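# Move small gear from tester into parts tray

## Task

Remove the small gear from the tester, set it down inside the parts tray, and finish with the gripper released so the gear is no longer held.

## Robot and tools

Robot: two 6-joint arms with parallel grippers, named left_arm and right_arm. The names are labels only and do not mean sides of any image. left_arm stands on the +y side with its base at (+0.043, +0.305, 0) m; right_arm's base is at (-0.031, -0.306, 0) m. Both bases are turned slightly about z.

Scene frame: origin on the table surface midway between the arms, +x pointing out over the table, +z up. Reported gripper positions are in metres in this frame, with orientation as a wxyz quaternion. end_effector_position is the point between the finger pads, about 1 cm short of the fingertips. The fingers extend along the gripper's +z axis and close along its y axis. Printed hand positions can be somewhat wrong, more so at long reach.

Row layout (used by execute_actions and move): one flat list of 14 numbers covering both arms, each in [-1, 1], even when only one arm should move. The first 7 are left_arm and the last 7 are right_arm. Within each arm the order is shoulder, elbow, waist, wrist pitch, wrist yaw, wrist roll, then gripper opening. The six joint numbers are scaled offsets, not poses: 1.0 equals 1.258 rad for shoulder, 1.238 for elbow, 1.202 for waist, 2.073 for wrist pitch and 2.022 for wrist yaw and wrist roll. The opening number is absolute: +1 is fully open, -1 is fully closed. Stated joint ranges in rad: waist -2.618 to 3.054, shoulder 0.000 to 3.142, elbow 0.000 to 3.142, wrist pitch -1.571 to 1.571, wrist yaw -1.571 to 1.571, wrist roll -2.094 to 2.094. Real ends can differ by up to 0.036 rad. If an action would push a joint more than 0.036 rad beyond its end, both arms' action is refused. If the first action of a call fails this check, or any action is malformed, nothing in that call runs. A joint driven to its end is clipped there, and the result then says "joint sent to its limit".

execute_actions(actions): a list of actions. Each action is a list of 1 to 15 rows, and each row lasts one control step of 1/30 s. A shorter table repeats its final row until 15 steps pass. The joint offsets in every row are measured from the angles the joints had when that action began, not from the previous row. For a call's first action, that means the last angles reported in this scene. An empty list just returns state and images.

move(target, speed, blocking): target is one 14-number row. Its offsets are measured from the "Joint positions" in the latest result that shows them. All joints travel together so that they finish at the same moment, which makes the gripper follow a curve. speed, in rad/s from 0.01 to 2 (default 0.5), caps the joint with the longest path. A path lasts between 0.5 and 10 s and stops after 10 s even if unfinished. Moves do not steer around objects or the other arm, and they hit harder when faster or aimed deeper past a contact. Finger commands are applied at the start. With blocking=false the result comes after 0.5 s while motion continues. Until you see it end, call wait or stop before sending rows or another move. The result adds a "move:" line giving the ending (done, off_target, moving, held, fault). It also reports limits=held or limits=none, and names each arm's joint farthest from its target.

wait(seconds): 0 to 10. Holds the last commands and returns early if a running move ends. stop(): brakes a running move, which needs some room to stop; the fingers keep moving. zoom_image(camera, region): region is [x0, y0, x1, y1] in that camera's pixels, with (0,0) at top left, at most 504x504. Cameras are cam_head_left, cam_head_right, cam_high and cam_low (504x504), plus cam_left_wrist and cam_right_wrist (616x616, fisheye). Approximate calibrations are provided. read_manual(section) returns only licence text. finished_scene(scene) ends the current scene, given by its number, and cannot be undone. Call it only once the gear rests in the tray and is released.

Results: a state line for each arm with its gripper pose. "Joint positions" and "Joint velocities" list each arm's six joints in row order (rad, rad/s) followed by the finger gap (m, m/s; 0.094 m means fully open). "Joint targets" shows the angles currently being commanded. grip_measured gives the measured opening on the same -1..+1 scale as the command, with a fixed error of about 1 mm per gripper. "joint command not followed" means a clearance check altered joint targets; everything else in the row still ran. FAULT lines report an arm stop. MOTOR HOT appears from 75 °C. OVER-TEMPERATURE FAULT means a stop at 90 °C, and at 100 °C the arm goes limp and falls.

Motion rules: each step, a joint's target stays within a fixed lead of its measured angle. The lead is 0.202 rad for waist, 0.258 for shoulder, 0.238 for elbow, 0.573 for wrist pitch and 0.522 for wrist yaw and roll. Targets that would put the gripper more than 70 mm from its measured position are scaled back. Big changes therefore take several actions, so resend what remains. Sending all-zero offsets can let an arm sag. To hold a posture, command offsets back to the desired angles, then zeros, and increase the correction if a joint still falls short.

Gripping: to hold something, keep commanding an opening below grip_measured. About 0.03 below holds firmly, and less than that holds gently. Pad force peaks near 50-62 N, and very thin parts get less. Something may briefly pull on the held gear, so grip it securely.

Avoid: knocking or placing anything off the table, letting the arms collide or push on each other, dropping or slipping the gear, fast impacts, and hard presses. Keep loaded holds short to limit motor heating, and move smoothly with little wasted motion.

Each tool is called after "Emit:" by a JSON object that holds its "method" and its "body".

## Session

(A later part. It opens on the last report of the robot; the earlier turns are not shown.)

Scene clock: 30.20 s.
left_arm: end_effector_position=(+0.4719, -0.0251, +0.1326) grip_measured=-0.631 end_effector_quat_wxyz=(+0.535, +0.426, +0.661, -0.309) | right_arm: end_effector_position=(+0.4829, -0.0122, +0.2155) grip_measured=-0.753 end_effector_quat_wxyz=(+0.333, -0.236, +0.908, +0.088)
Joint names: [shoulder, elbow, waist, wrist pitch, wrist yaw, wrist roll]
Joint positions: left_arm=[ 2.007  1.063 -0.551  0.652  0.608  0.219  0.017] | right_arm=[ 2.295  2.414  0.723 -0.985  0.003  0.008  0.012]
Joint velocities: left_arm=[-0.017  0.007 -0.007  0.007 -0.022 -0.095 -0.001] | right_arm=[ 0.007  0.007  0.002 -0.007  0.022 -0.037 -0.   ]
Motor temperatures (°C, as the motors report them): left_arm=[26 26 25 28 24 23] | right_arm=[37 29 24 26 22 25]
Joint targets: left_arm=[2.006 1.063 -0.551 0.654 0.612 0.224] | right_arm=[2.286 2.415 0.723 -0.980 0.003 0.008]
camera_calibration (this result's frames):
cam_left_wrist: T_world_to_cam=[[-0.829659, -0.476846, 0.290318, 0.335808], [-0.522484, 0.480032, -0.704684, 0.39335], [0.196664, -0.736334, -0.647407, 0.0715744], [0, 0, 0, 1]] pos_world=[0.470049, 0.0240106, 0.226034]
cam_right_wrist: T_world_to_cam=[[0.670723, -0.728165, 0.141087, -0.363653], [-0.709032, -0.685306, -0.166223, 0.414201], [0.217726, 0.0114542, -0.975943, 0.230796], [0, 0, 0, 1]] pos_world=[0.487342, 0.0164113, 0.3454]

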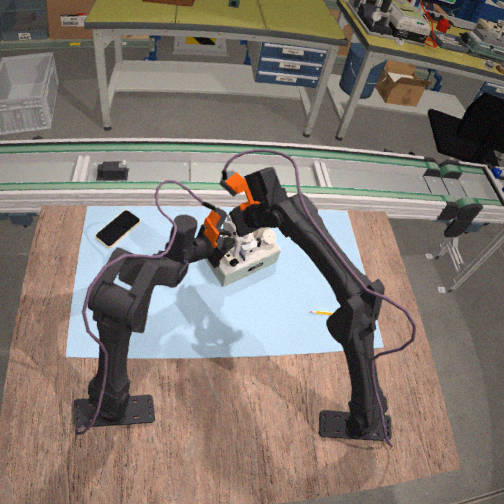

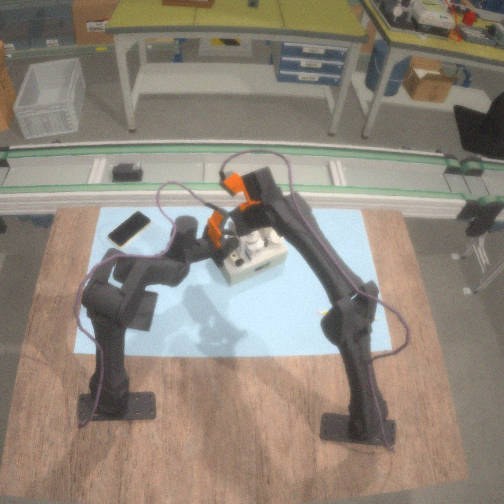

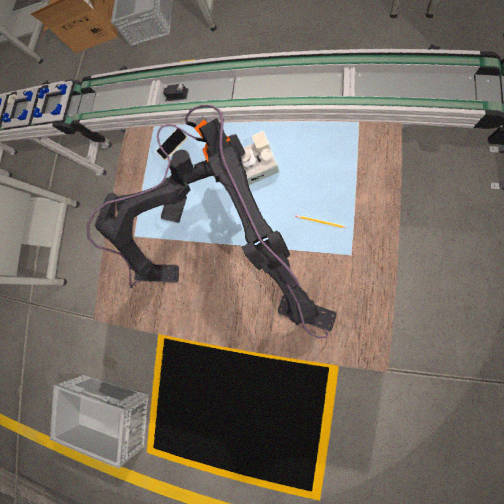

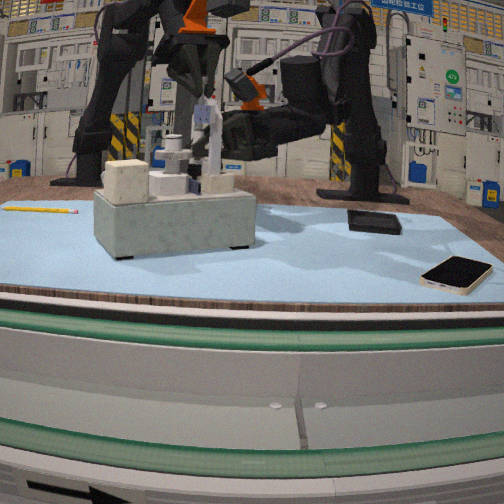

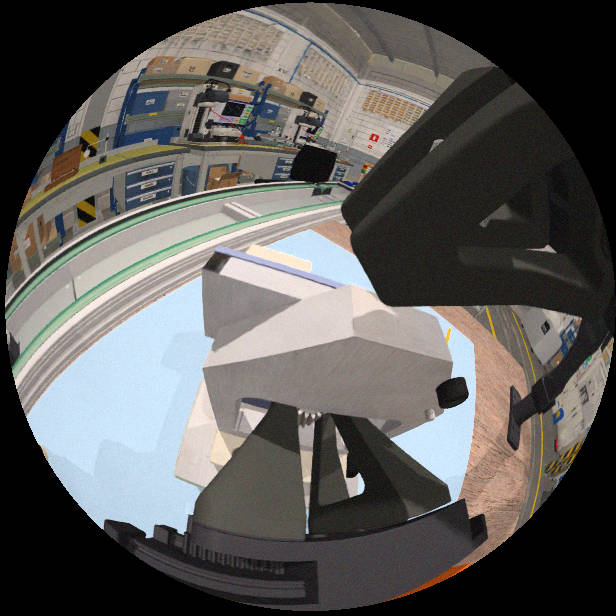

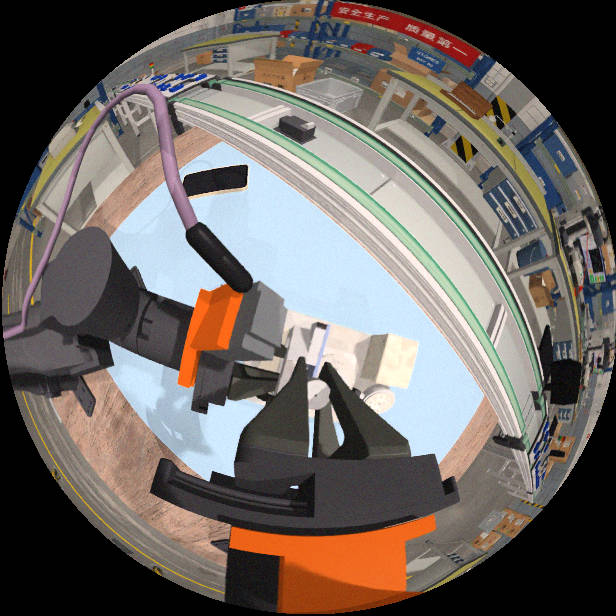

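Emit:
{"method": "move", "body": {"target": [0,0.023,0,0,0,0,-0.67,-0.068,0.052,0,0.036,0,0,-0.8], "speed": 0.1}}

Emit:
{"method": "move", "body": {"target": [0,0.05,0,0,0,0,-0.67,-0.06,0.046,0,0.035,0,0,-0.8], "speed": 0.05}}

Emit:
{"method": "move", "body": {"target": [-0.055,-0.09,0.075,0.023,0.04,0,-0.67,-0.06,0.046,0,0.035,0,0,-0.8], "speed": 0.08}}

Emit:
{"method": "zoom_image", "body": {"camera": "cam_low", "region": [140, 40, 300, 210]}}

Scene clock: 31.57 s.
left_arm: end_effector_position=(+0.4719, -0.0252, +0.1326) grip_measured=-0.631 end_effector_quat_wxyz=(+0.535, +0.426, +0.661, -0.310) | right_arm: end_effector_position=(+0.4830, -0.0121, +0.2212) grip_measured=-0.753 end_effector_quat_wxyz=(+0.340, -0.235, +0.906, +0.090)
Joint names: [shoulder, elbow, waist, wrist pitch, wrist yaw, wrist roll]
Joint positions: left_arm=[ 2.007  1.063 -0.551  0.652  0.608  0.216  0.017] | right_arm=[ 2.287  2.414  0.723 -0.98   0.003  0.008  0.012]
Joint velocities: left_arm=[-0.002 -0.007  0.002 -0.051  0.051 -0.022 -0.   ] | right_arm=[-0.007 -0.012  0.012 -0.11   0.022 -0.007 -0.   ]
Motor temperatures (°C, as the motors report them): left_arm=[26 26 25 28 24 23] | right_arm=[38 30 24 27 22 25]
Joint targets: left_arm=[2.007 1.092 -0.551 0.652 0.607 0.219] | right_arm=[2.211 2.477 0.723 -0.912 0.003 0.008]
move: off_target (left_arm, right_arm); limits=none; left_arm: farthest joint: the elbow, 0.028 radians from its target (0.028 radians at the start); right_arm: farthest joint: the shoulder, 0.077 radians from its target (0.086 radians at the start)
camera_calibration (this result's frames):
cam_left_wrist: T_world_to_cam=[[-0.828984, -0.476666, 0.292531, 0.335133], [-0.523997, 0.479157, -0.704156, 0.393965], [0.195479, -0.737019, -0.646986, 0.0720546], [0, 0, 0, 1]] pos_world=[0.470172, 0.0240813, 0.225994]
cam_right_wrist: T_world_to_cam=[[0.669021, -0.729135, 0.144127, -0.364352], [-0.70697, -0.684131, -0.179327, 0.417223], [0.229355, 0.0180801, -0.973175, 0.230143], [0, 0, 0, 1]] pos_world=[0.485939, 0.0156122, 0.351302]

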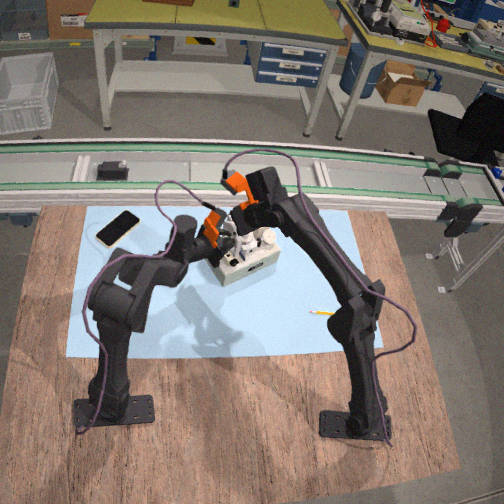

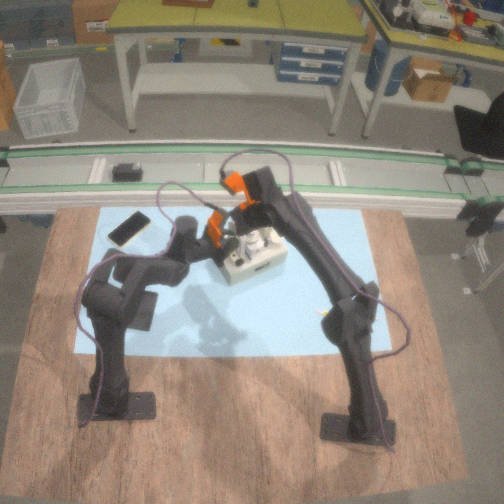

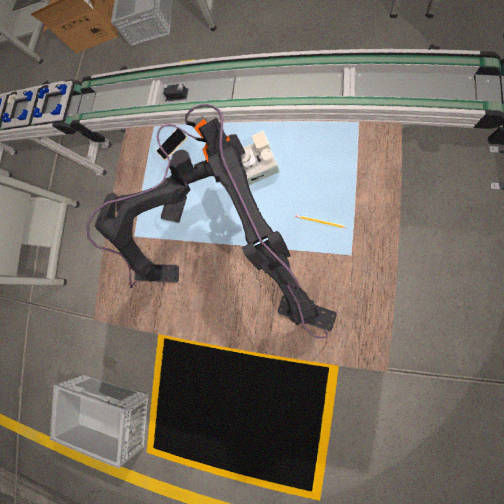

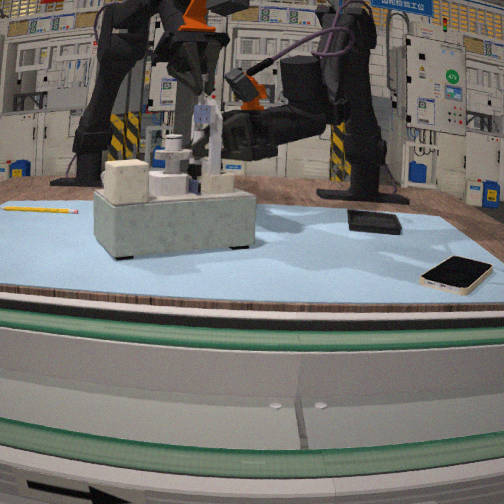

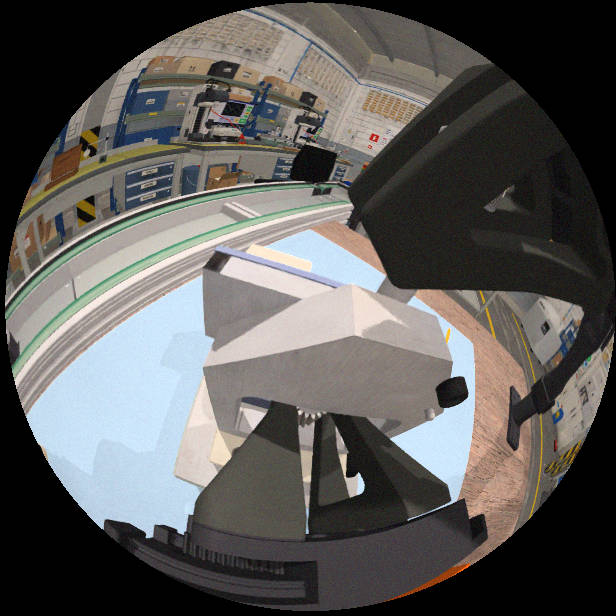

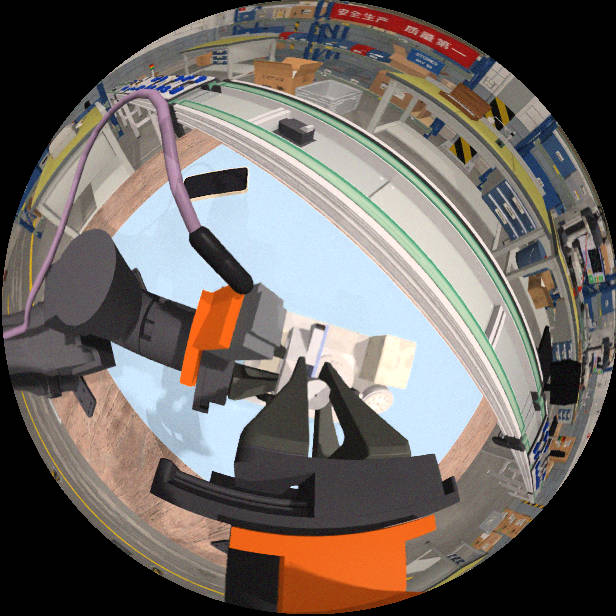

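Scene clock: 33.37 s.
left_arm: end_effector_position=(+0.4723, -0.0258, +0.1333) grip_measured=-0.631 end_effector_quat_wxyz=(+0.529, +0.426, +0.663, -0.315) | right_arm: end_effector_position=(+0.4830, -0.0121, +0.2214) grip_measured=-0.753 end_effector_quat_wxyz=(+0.340, -0.235, +0.906, +0.090)
Joint names: [shoulder, elbow, waist, wrist pitch, wrist yaw, wrist roll]
Joint positions: left_arm=[ 2.007  1.077 -0.548  0.627  0.619  0.213  0.017] | right_arm=[ 2.286  2.412  0.723 -0.979  0.003  0.008  0.012]
Joint velocities: left_arm=[-0.002 -0.022 -0.007 -0.081 -0.037 -0.022 -0.   ] | right_arm=[-0.002  0.022  0.007  0.037  0.037 -0.066  0.   ]
Motor temperatures (°C, as the motors report them): left_arm=[27 26 25 28 24 23] | right_arm=[38 30 24 27 22 25]
Joint targets: left_arm=[2.007 1.125 -0.551 0.652 0.608 0.216] | right_arm=[2.211 2.470 0.723 -0.907 0.003 0.008]
move: off_target (left_arm, right_arm); limits=none; left_arm: farthest joint: the elbow, 0.048 radians from its target (0.062 radians at the start); right_arm: farthest joint: the shoulder, 0.074 radians from its target (0.075 radians at the start)
camera_calibration (this result's frames):
cam_left_wrist: T_world_to_cam=[[-0.828253, -0.470655, 0.304105, 0.333228], [-0.530422, 0.483512, -0.696326, 0.397096], [0.180691, -0.738038, -0.650116, 0.0793223], [0, 0, 0, 1]] pos_world=[0.472293, 0.0233782, 0.22674]
cam_right_wrist: T_world_to_cam=[[0.668926, -0.729189, 0.144295, -0.364374], [-0.706851, -0.684063, -0.180054, 0.417381], [0.23, 0.0184476, -0.973016, 0.229958], [0, 0, 0, 1]] pos_world=[0.485875, 0.0155756, 0.351481]

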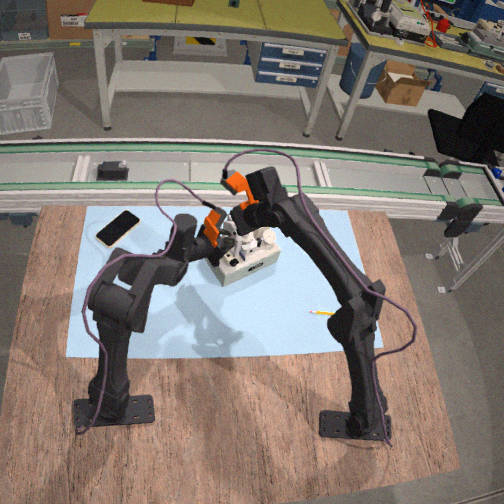

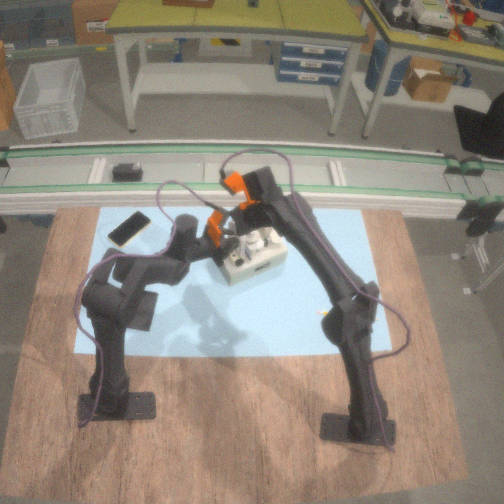

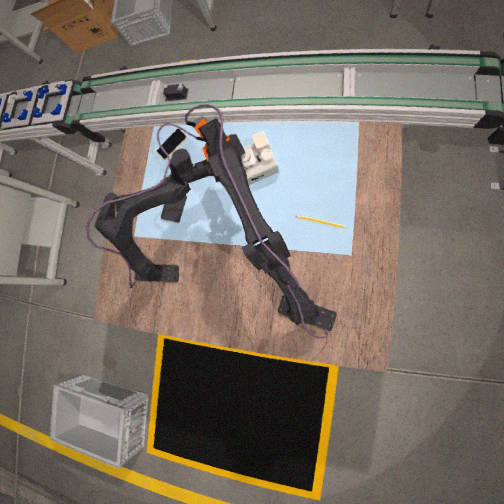

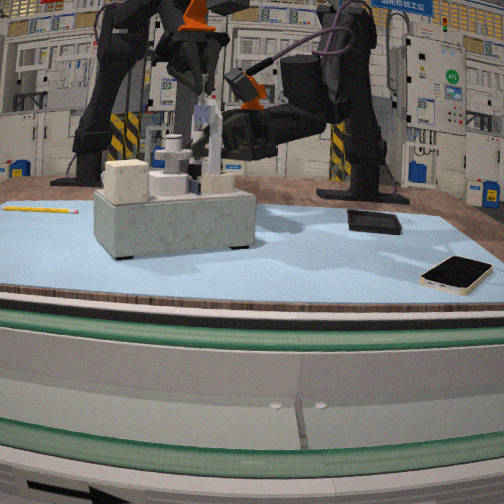

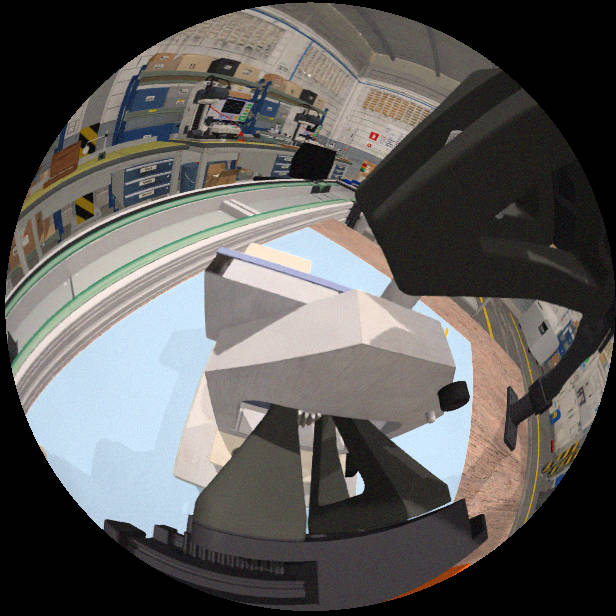

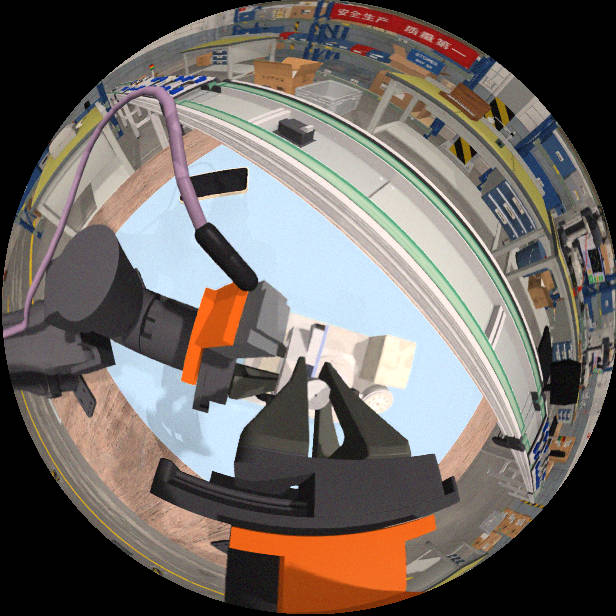

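Scene clock: 35.20 s.
left_arm: end_effector_position=(+0.4667, +0.0117, +0.1177) grip_measured=-0.631 end_effector_quat_wxyz=(+0.520, +0.412, +0.676, -0.321) | right_arm: end_effector_position=(+0.4831, -0.0121, +0.2227) grip_measured=-0.753 end_effector_quat_wxyz=(+0.342, -0.235, +0.905, +0.090)
Joint names: [shoulder, elbow, waist, wrist pitch, wrist yaw, wrist roll]
Joint positions: left_arm=[ 1.977  0.97  -0.469  0.672  0.685  0.211  0.017] | right_arm=[ 2.284  2.412  0.723 -0.977  0.003  0.008  0.012]
Joint velocities: left_arm=[ 0.012 -0.017 -0.007 -0.081  0.007 -0.125  0.001] | right_arm=[-0.017  0.002 -0.007 -0.066 -0.051  0.037 -0.   ]
Motor temperatures (°C, as the motors report them): left_arm=[27 26 25 28 24 23] | right_arm=[39 30 24 27 22 25]
Joint targets: left_arm=[1.937 0.966 -0.458 0.675 0.700 0.213] | right_arm=[2.210 2.470 0.723 -0.906 0.003 0.008]
move: off_target (left_arm, right_arm); limits=none; left_arm: farthest joint: the shoulder, 0.039 radians from its target (0.069 radians at the start); right_arm: farthest joint: the shoulder, 0.073 radians from its target (0.075 radians at the start)
camera_calibration (this result's frames):
cam_left_wrist: T_world_to_cam=[[-0.807434, -0.482622, 0.339302, 0.337313], [-0.565647, 0.469916, -0.677659, 0.379529], [0.16761, -0.739091, -0.65242, 0.104218], [0, 0, 0, 1]] pos_world=[0.46957, 0.0614739, 0.210734]
cam_right_wrist: T_world_to_cam=[[0.66829, -0.729568, 0.145326, -0.364567], [-0.706455, -0.683622, -0.183254, 0.418173], [0.233044, 0.0198002, -0.972265, 0.229602], [0, 0, 0, 1]] pos_world=[0.485549, 0.0153502, 0.352847]

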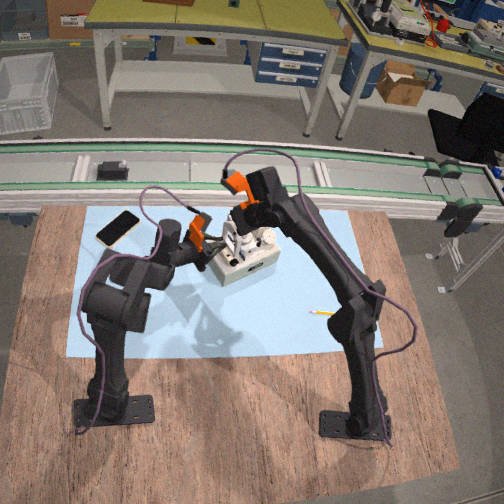

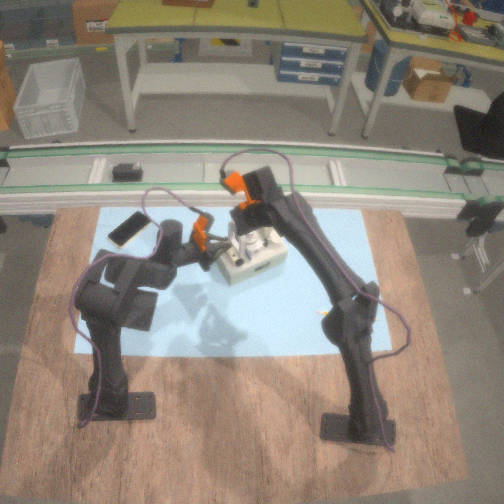

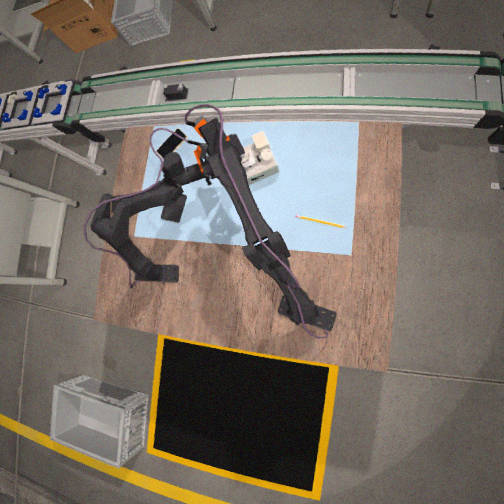

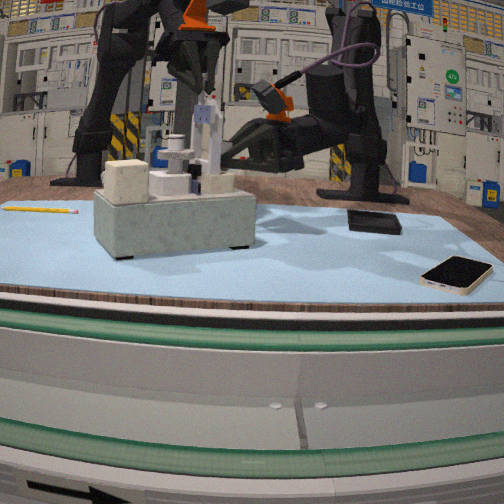

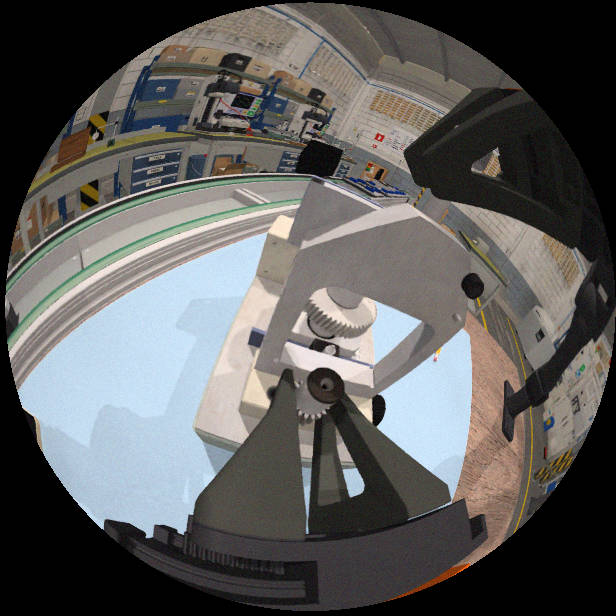

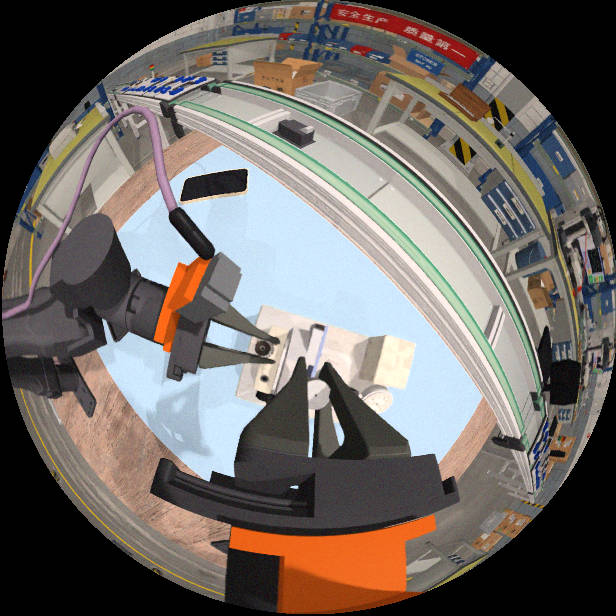

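Region (140, 40, 300, 210) of cam_low's 504x504 image, scaled by 2.965, with more detail than that image has; it fills the left 474 columns of this view, and the rest is white.

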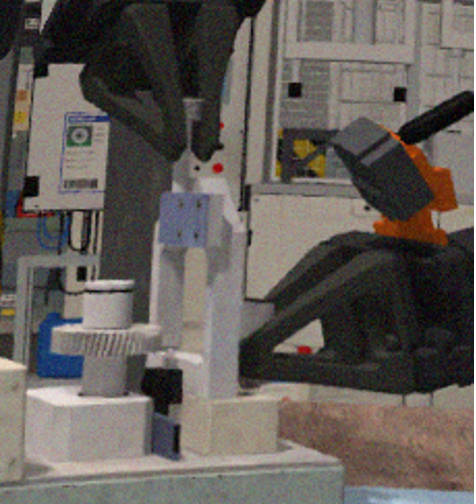

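Emit:
{"method": "move", "body": {"target": [-0.3,0,0.1,-0.1,0,0,-0.67,0,0,0,0,0,0,-0.2], "speed": 0.4}}

Emit:
{"method": "move", "body": {"target": [-0.445,-0.36,0.06,-0.42,-0.34,-0.105,-0.67,0,0,0,0,0,0,-0.2], "speed": 0.6}}

Scene clock: 37.13 s.
left_arm: end_effector_position=(+0.4646, +0.0698, +0.2429) grip_measured=-0.631 end_effector_quat_wxyz=(+0.593, +0.383, +0.652, -0.278) | right_arm: end_effector_position=(+0.4824, -0.0125, +0.2204) grip_measured=-0.203 end_effector_quat_wxyz=(+0.338, -0.236, +0.907, +0.089)
Joint names: [shoulder, elbow, waist, wrist pitch, wrist yaw, wrist roll]
Joint positions: left_arm=[ 1.621  0.97  -0.357  0.465  0.686  0.211  0.017] | right_arm=[ 2.285  2.41   0.723 -0.981  0.003  0.008  0.037]
Joint velocities: left_arm=[-0.002 -0.002  0.007  0.007  0.066  0.066  0.001] | right_arm=[-0.002 -0.002 -0.012  0.037 -0.051 -0.037  0.   ]
Motor temperatures (°C, as the motors report them): left_arm=[27 26 25 28 24 23] | right_arm=[39 30 24 27 22 25]
Joint targets: left_arm=[1.599 0.970 -0.348 0.465 0.685 0.211] | right_arm=[2.283 2.412 0.723 -0.976 0.003 0.008]
move: off_target (left_arm); limits=none; left_arm: farthest joint: the shoulder, 0.022 radians from its target (0.377 radians at the start); right_arm: farthest joint: the wrist pitch, 0.004 radians from its target (0.000 radians at the start)
camera_calibration (this result's frames):
cam_left_wrist: T_world_to_cam=[[-0.791157, -0.557391, 0.251766, 0.340056], [-0.510284, 0.374634, -0.774119, 0.440255], [0.337166, -0.740922, -0.580821, 0.133152], [0, 0, 0, 1]] pos_world=[0.448798, 0.123265, 0.332533]
cam_right_wrist: T_world_to_cam=[[0.669248, -0.729022, 0.143647, -0.364149], [-0.707646, -0.6843, -0.175983, 0.415981], [0.226594, 0.0161249, -0.973856, 0.230951], [0, 0, 0, 1]] pos_world=[0.485741, 0.0154593, 0.350428]

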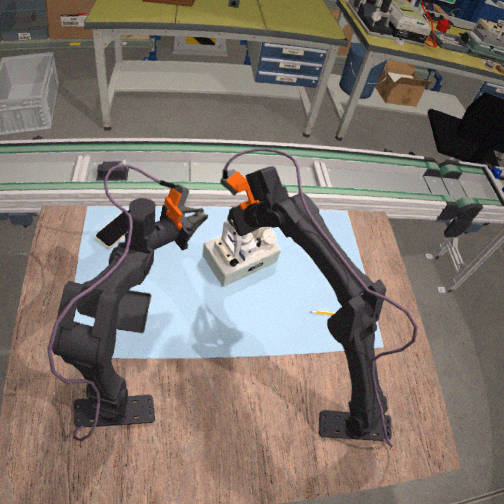

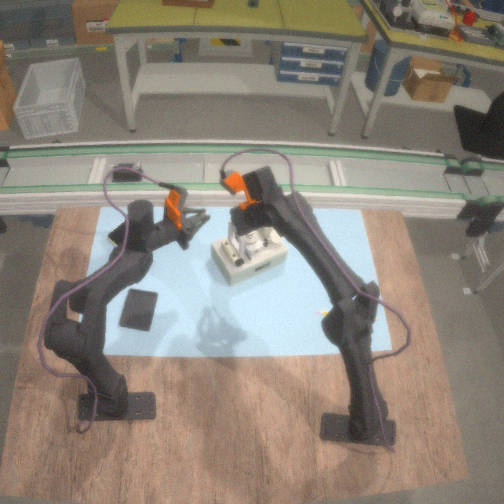

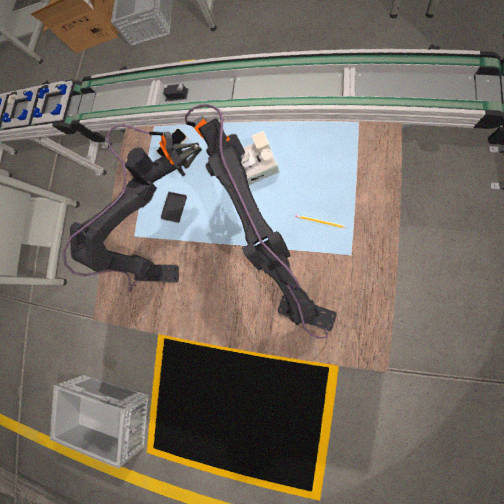

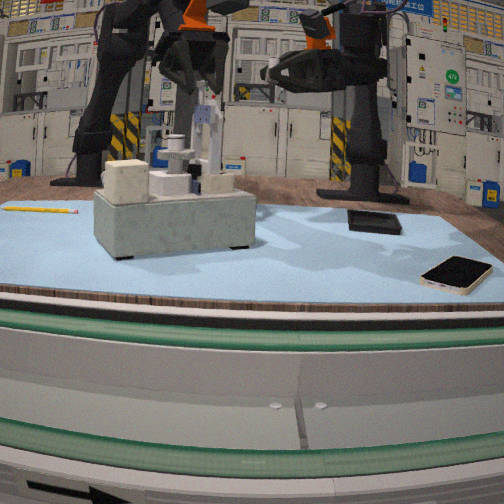

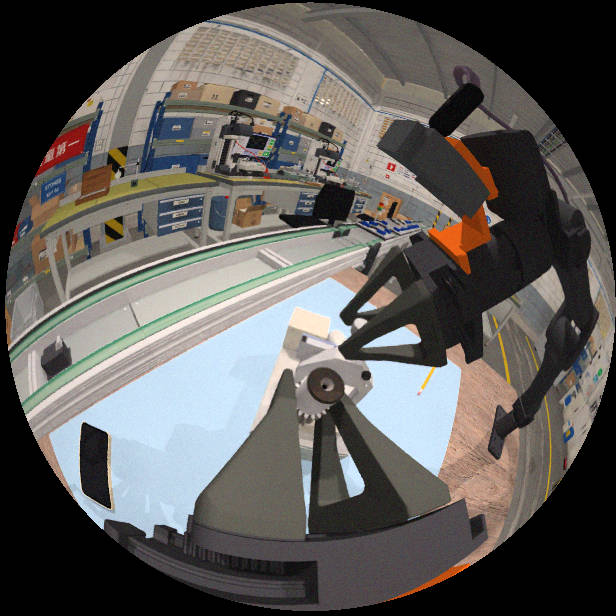

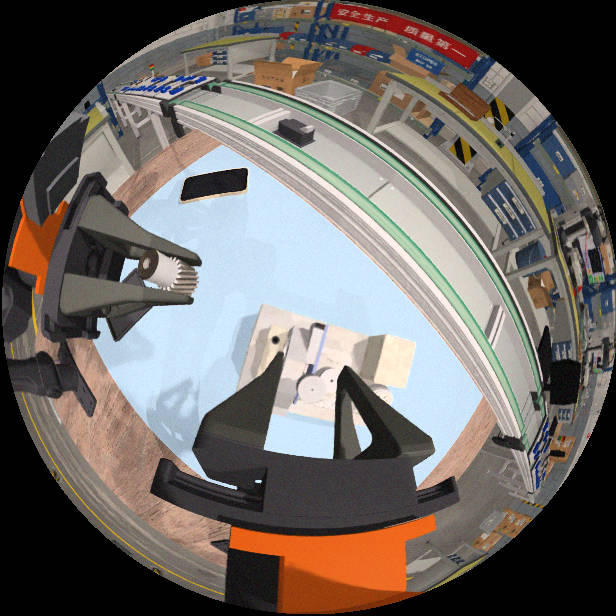

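Scene clock: 39.33 s.
left_arm: end_effector_position=(+0.3148, +0.2456, +0.0675) grip_measured=-0.631 end_effector_quat_wxyz=(+0.296, +0.106, +0.949, -0.034) | right_arm: end_effector_position=(+0.4824, -0.0125, +0.2204) grip_measured=-0.203 end_effector_quat_wxyz=(+0.338, -0.236, +0.907, +0.089)
Joint names: [shoulder, elbow, waist, wrist pitch, wrist yaw, wrist roll]
Joint positions: left_arm=[ 1.088  0.523 -0.296 -0.401  0.008  0.007  0.017] | right_arm=[ 2.285  2.41   0.723 -0.981  0.003  0.008  0.037]
Joint velocities: left_arm=[-0.022 -0.012 -0.032  0.007  0.022 -0.095  0.001] | right_arm=[-0.002 -0.007  0.007 -0.007  0.037  0.022 -0.001]
Motor temperatures (°C, as the motors report them): left_arm=[27 26 25 28 24 23] | right_arm=[38 29 24 27 22 25]
Joint targets: left_arm=[1.062 0.524 -0.285 -0.406 -0.002 -0.001] | right_arm=[2.285 2.410 0.723 -0.981 0.003 0.008]
move: off_target (left_arm); limits=none; left_arm: farthest joint: the shoulder, 0.027 radians from its target (0.560 radians at the start); right_arm: farthest joint: the waist, 0.000 radians from its target (0.000 radians at the start)
camera_calibration (this result's frames):
cam_left_wrist: T_world_to_cam=[[0.0498155, -0.975324, 0.215086, 0.204077], [-0.994872, -0.0674364, -0.0753755, 0.376074], [0.0880202, -0.210229, -0.973682, 0.186741], [0, 0, 0, 1]] pos_world=[0.347542, 0.26366, 0.166279]
cam_right_wrist: T_world_to_cam=[[0.669248, -0.729022, 0.143647, -0.364149], [-0.707646, -0.6843, -0.175983, 0.415981], [0.226594, 0.0161249, -0.973856, 0.230951], [0, 0, 0, 1]] pos_world=[0.485741, 0.0154593, 0.350428]

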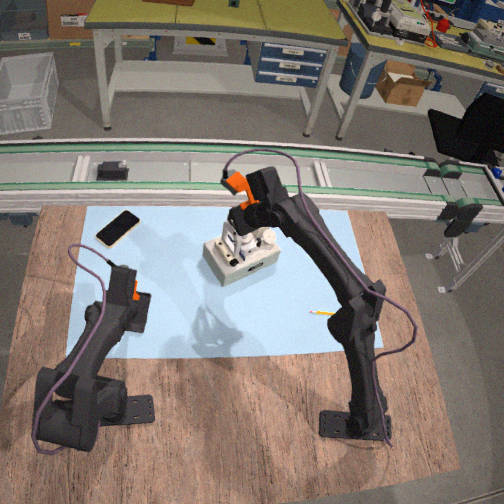

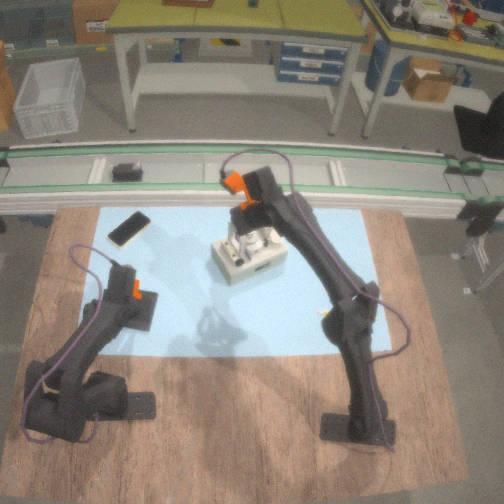

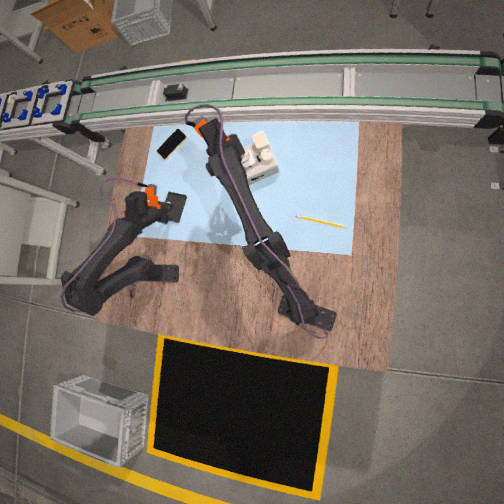

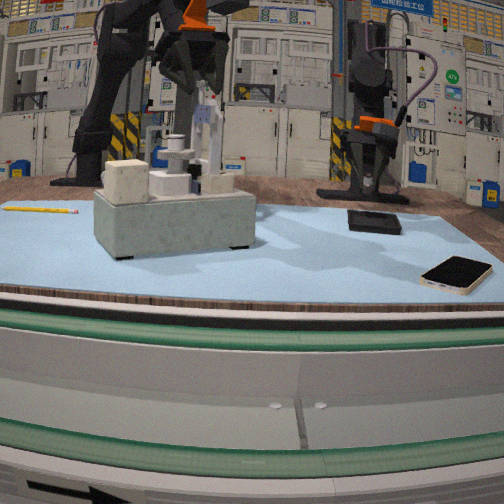

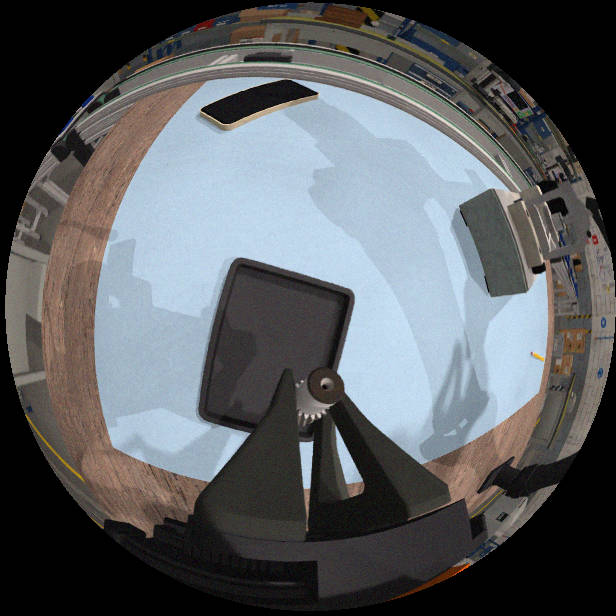

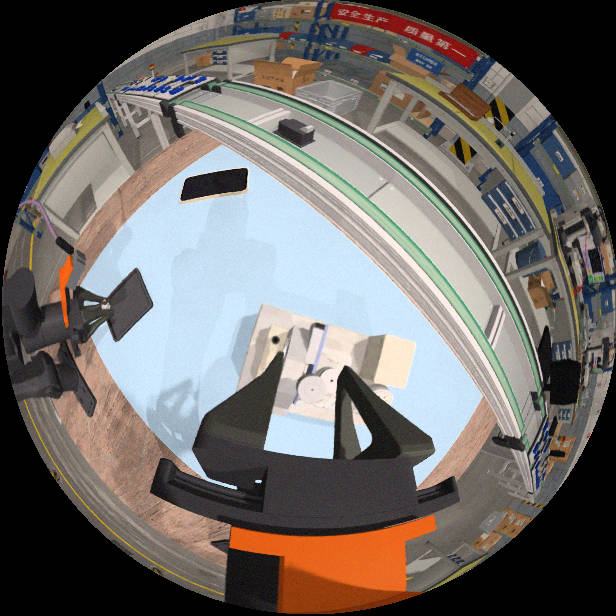

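Emit:
{"method": "move", "body": {"target": [0.24,0.135,0.04,0,0,0,-0.67,0,0,0,0,0,0,-0.2], "speed": 0.25}}

Scene clock: 41.07 s.
left_arm: end_effector_position=(+0.3384, +0.2520, +0.0353) grip_measured=-0.631 end_effector_quat_wxyz=(+0.217, +0.090, +0.972, -0.022) | right_arm: end_effector_position=(+0.4824, -0.0125, +0.2204) grip_measured=-0.203 end_effector_quat_wxyz=(+0.338, -0.236, +0.907, +0.089)
Joint names: [shoulder, elbow, waist, wrist pitch, wrist yaw, wrist roll]
Joint positions: left_arm=[ 1.384  0.657 -0.258 -0.404  0.008  0.007  0.017] | right_arm=[ 2.285  2.41   0.723 -0.981  0.003  0.008  0.037]
Joint velocities: left_arm=[-0.022 -0.007  0.017 -0.051  0.007 -0.095 -0.001] | right_arm=[-0.012 -0.017 -0.007 -0.022  0.081  0.007 -0.001]
Motor temperatures (°C, as the motors report them): left_arm=[27 26 25 28 24 23] | right_arm=[38 29 24 27 22 25]
Joint targets: left_arm=[1.390 0.690 -0.247 -0.401 0.008 0.008] | right_arm=[2.285 2.410 0.723 -0.981 0.003 0.008]
move: off_target (left_arm); limits=none; left_arm: farthest joint: the elbow, 0.033 radians from its target (0.167 radians at the start); right_arm: farthest joint: the waist, 0.000 radians from its target (0.000 radians at the start)
camera_calibration (this result's frames):
cam_left_wrist: T_world_to_cam=[[0.117776, -0.978414, 0.169811, 0.195477], [-0.99101, -0.104876, 0.0830658, 0.40009], [-0.0634636, -0.178068, -0.98197, 0.198006], [0, 0, 0, 1]] pos_world=[0.386037, 0.268475, 0.128008]
cam_right_wrist: T_world_to_cam=[[0.669248, -0.729022, 0.143647, -0.364149], [-0.707646, -0.6843, -0.175983, 0.415981], [0.226594, 0.0161249, -0.973856, 0.230951], [0, 0, 0, 1]] pos_world=[0.485741, 0.0154593, 0.350428]

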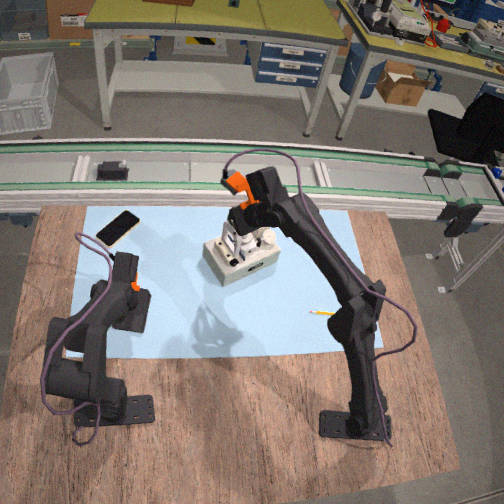

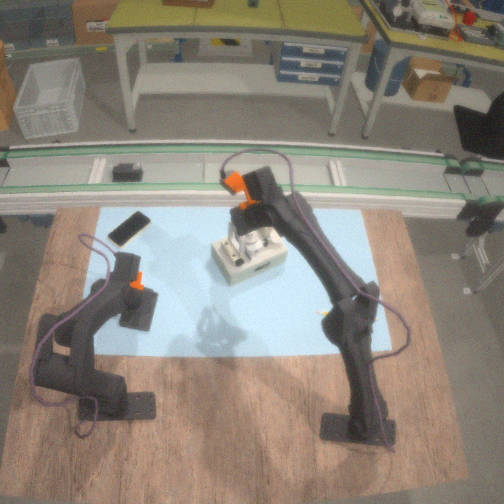

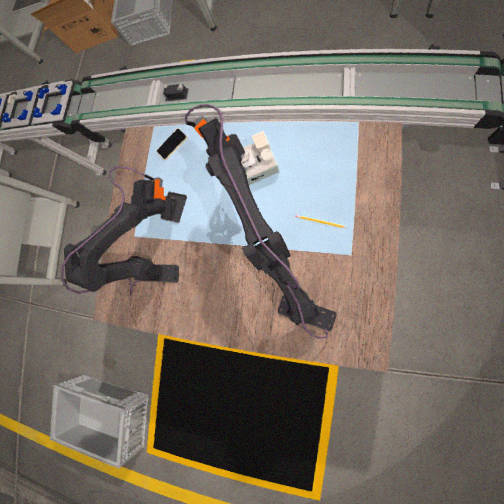

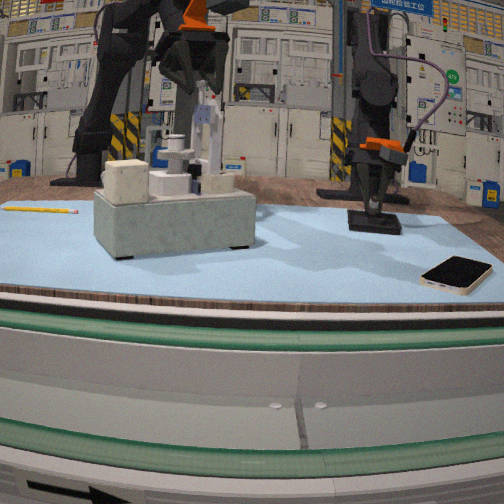

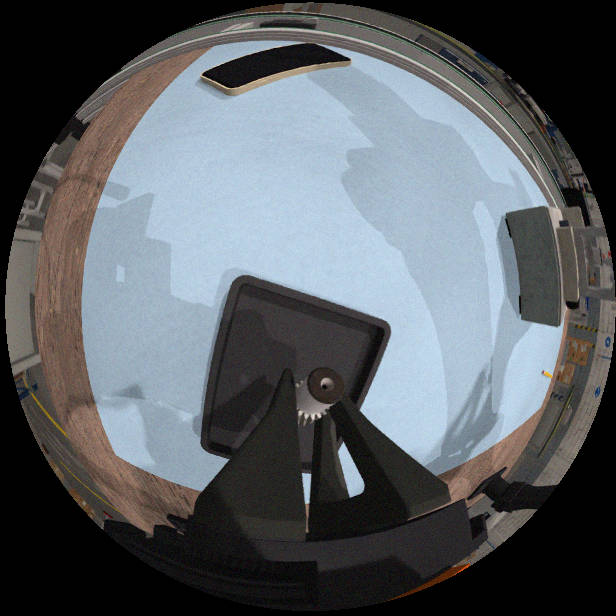

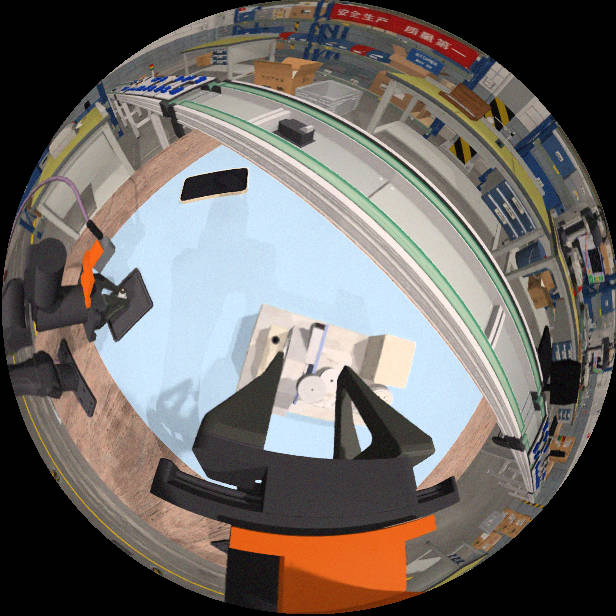

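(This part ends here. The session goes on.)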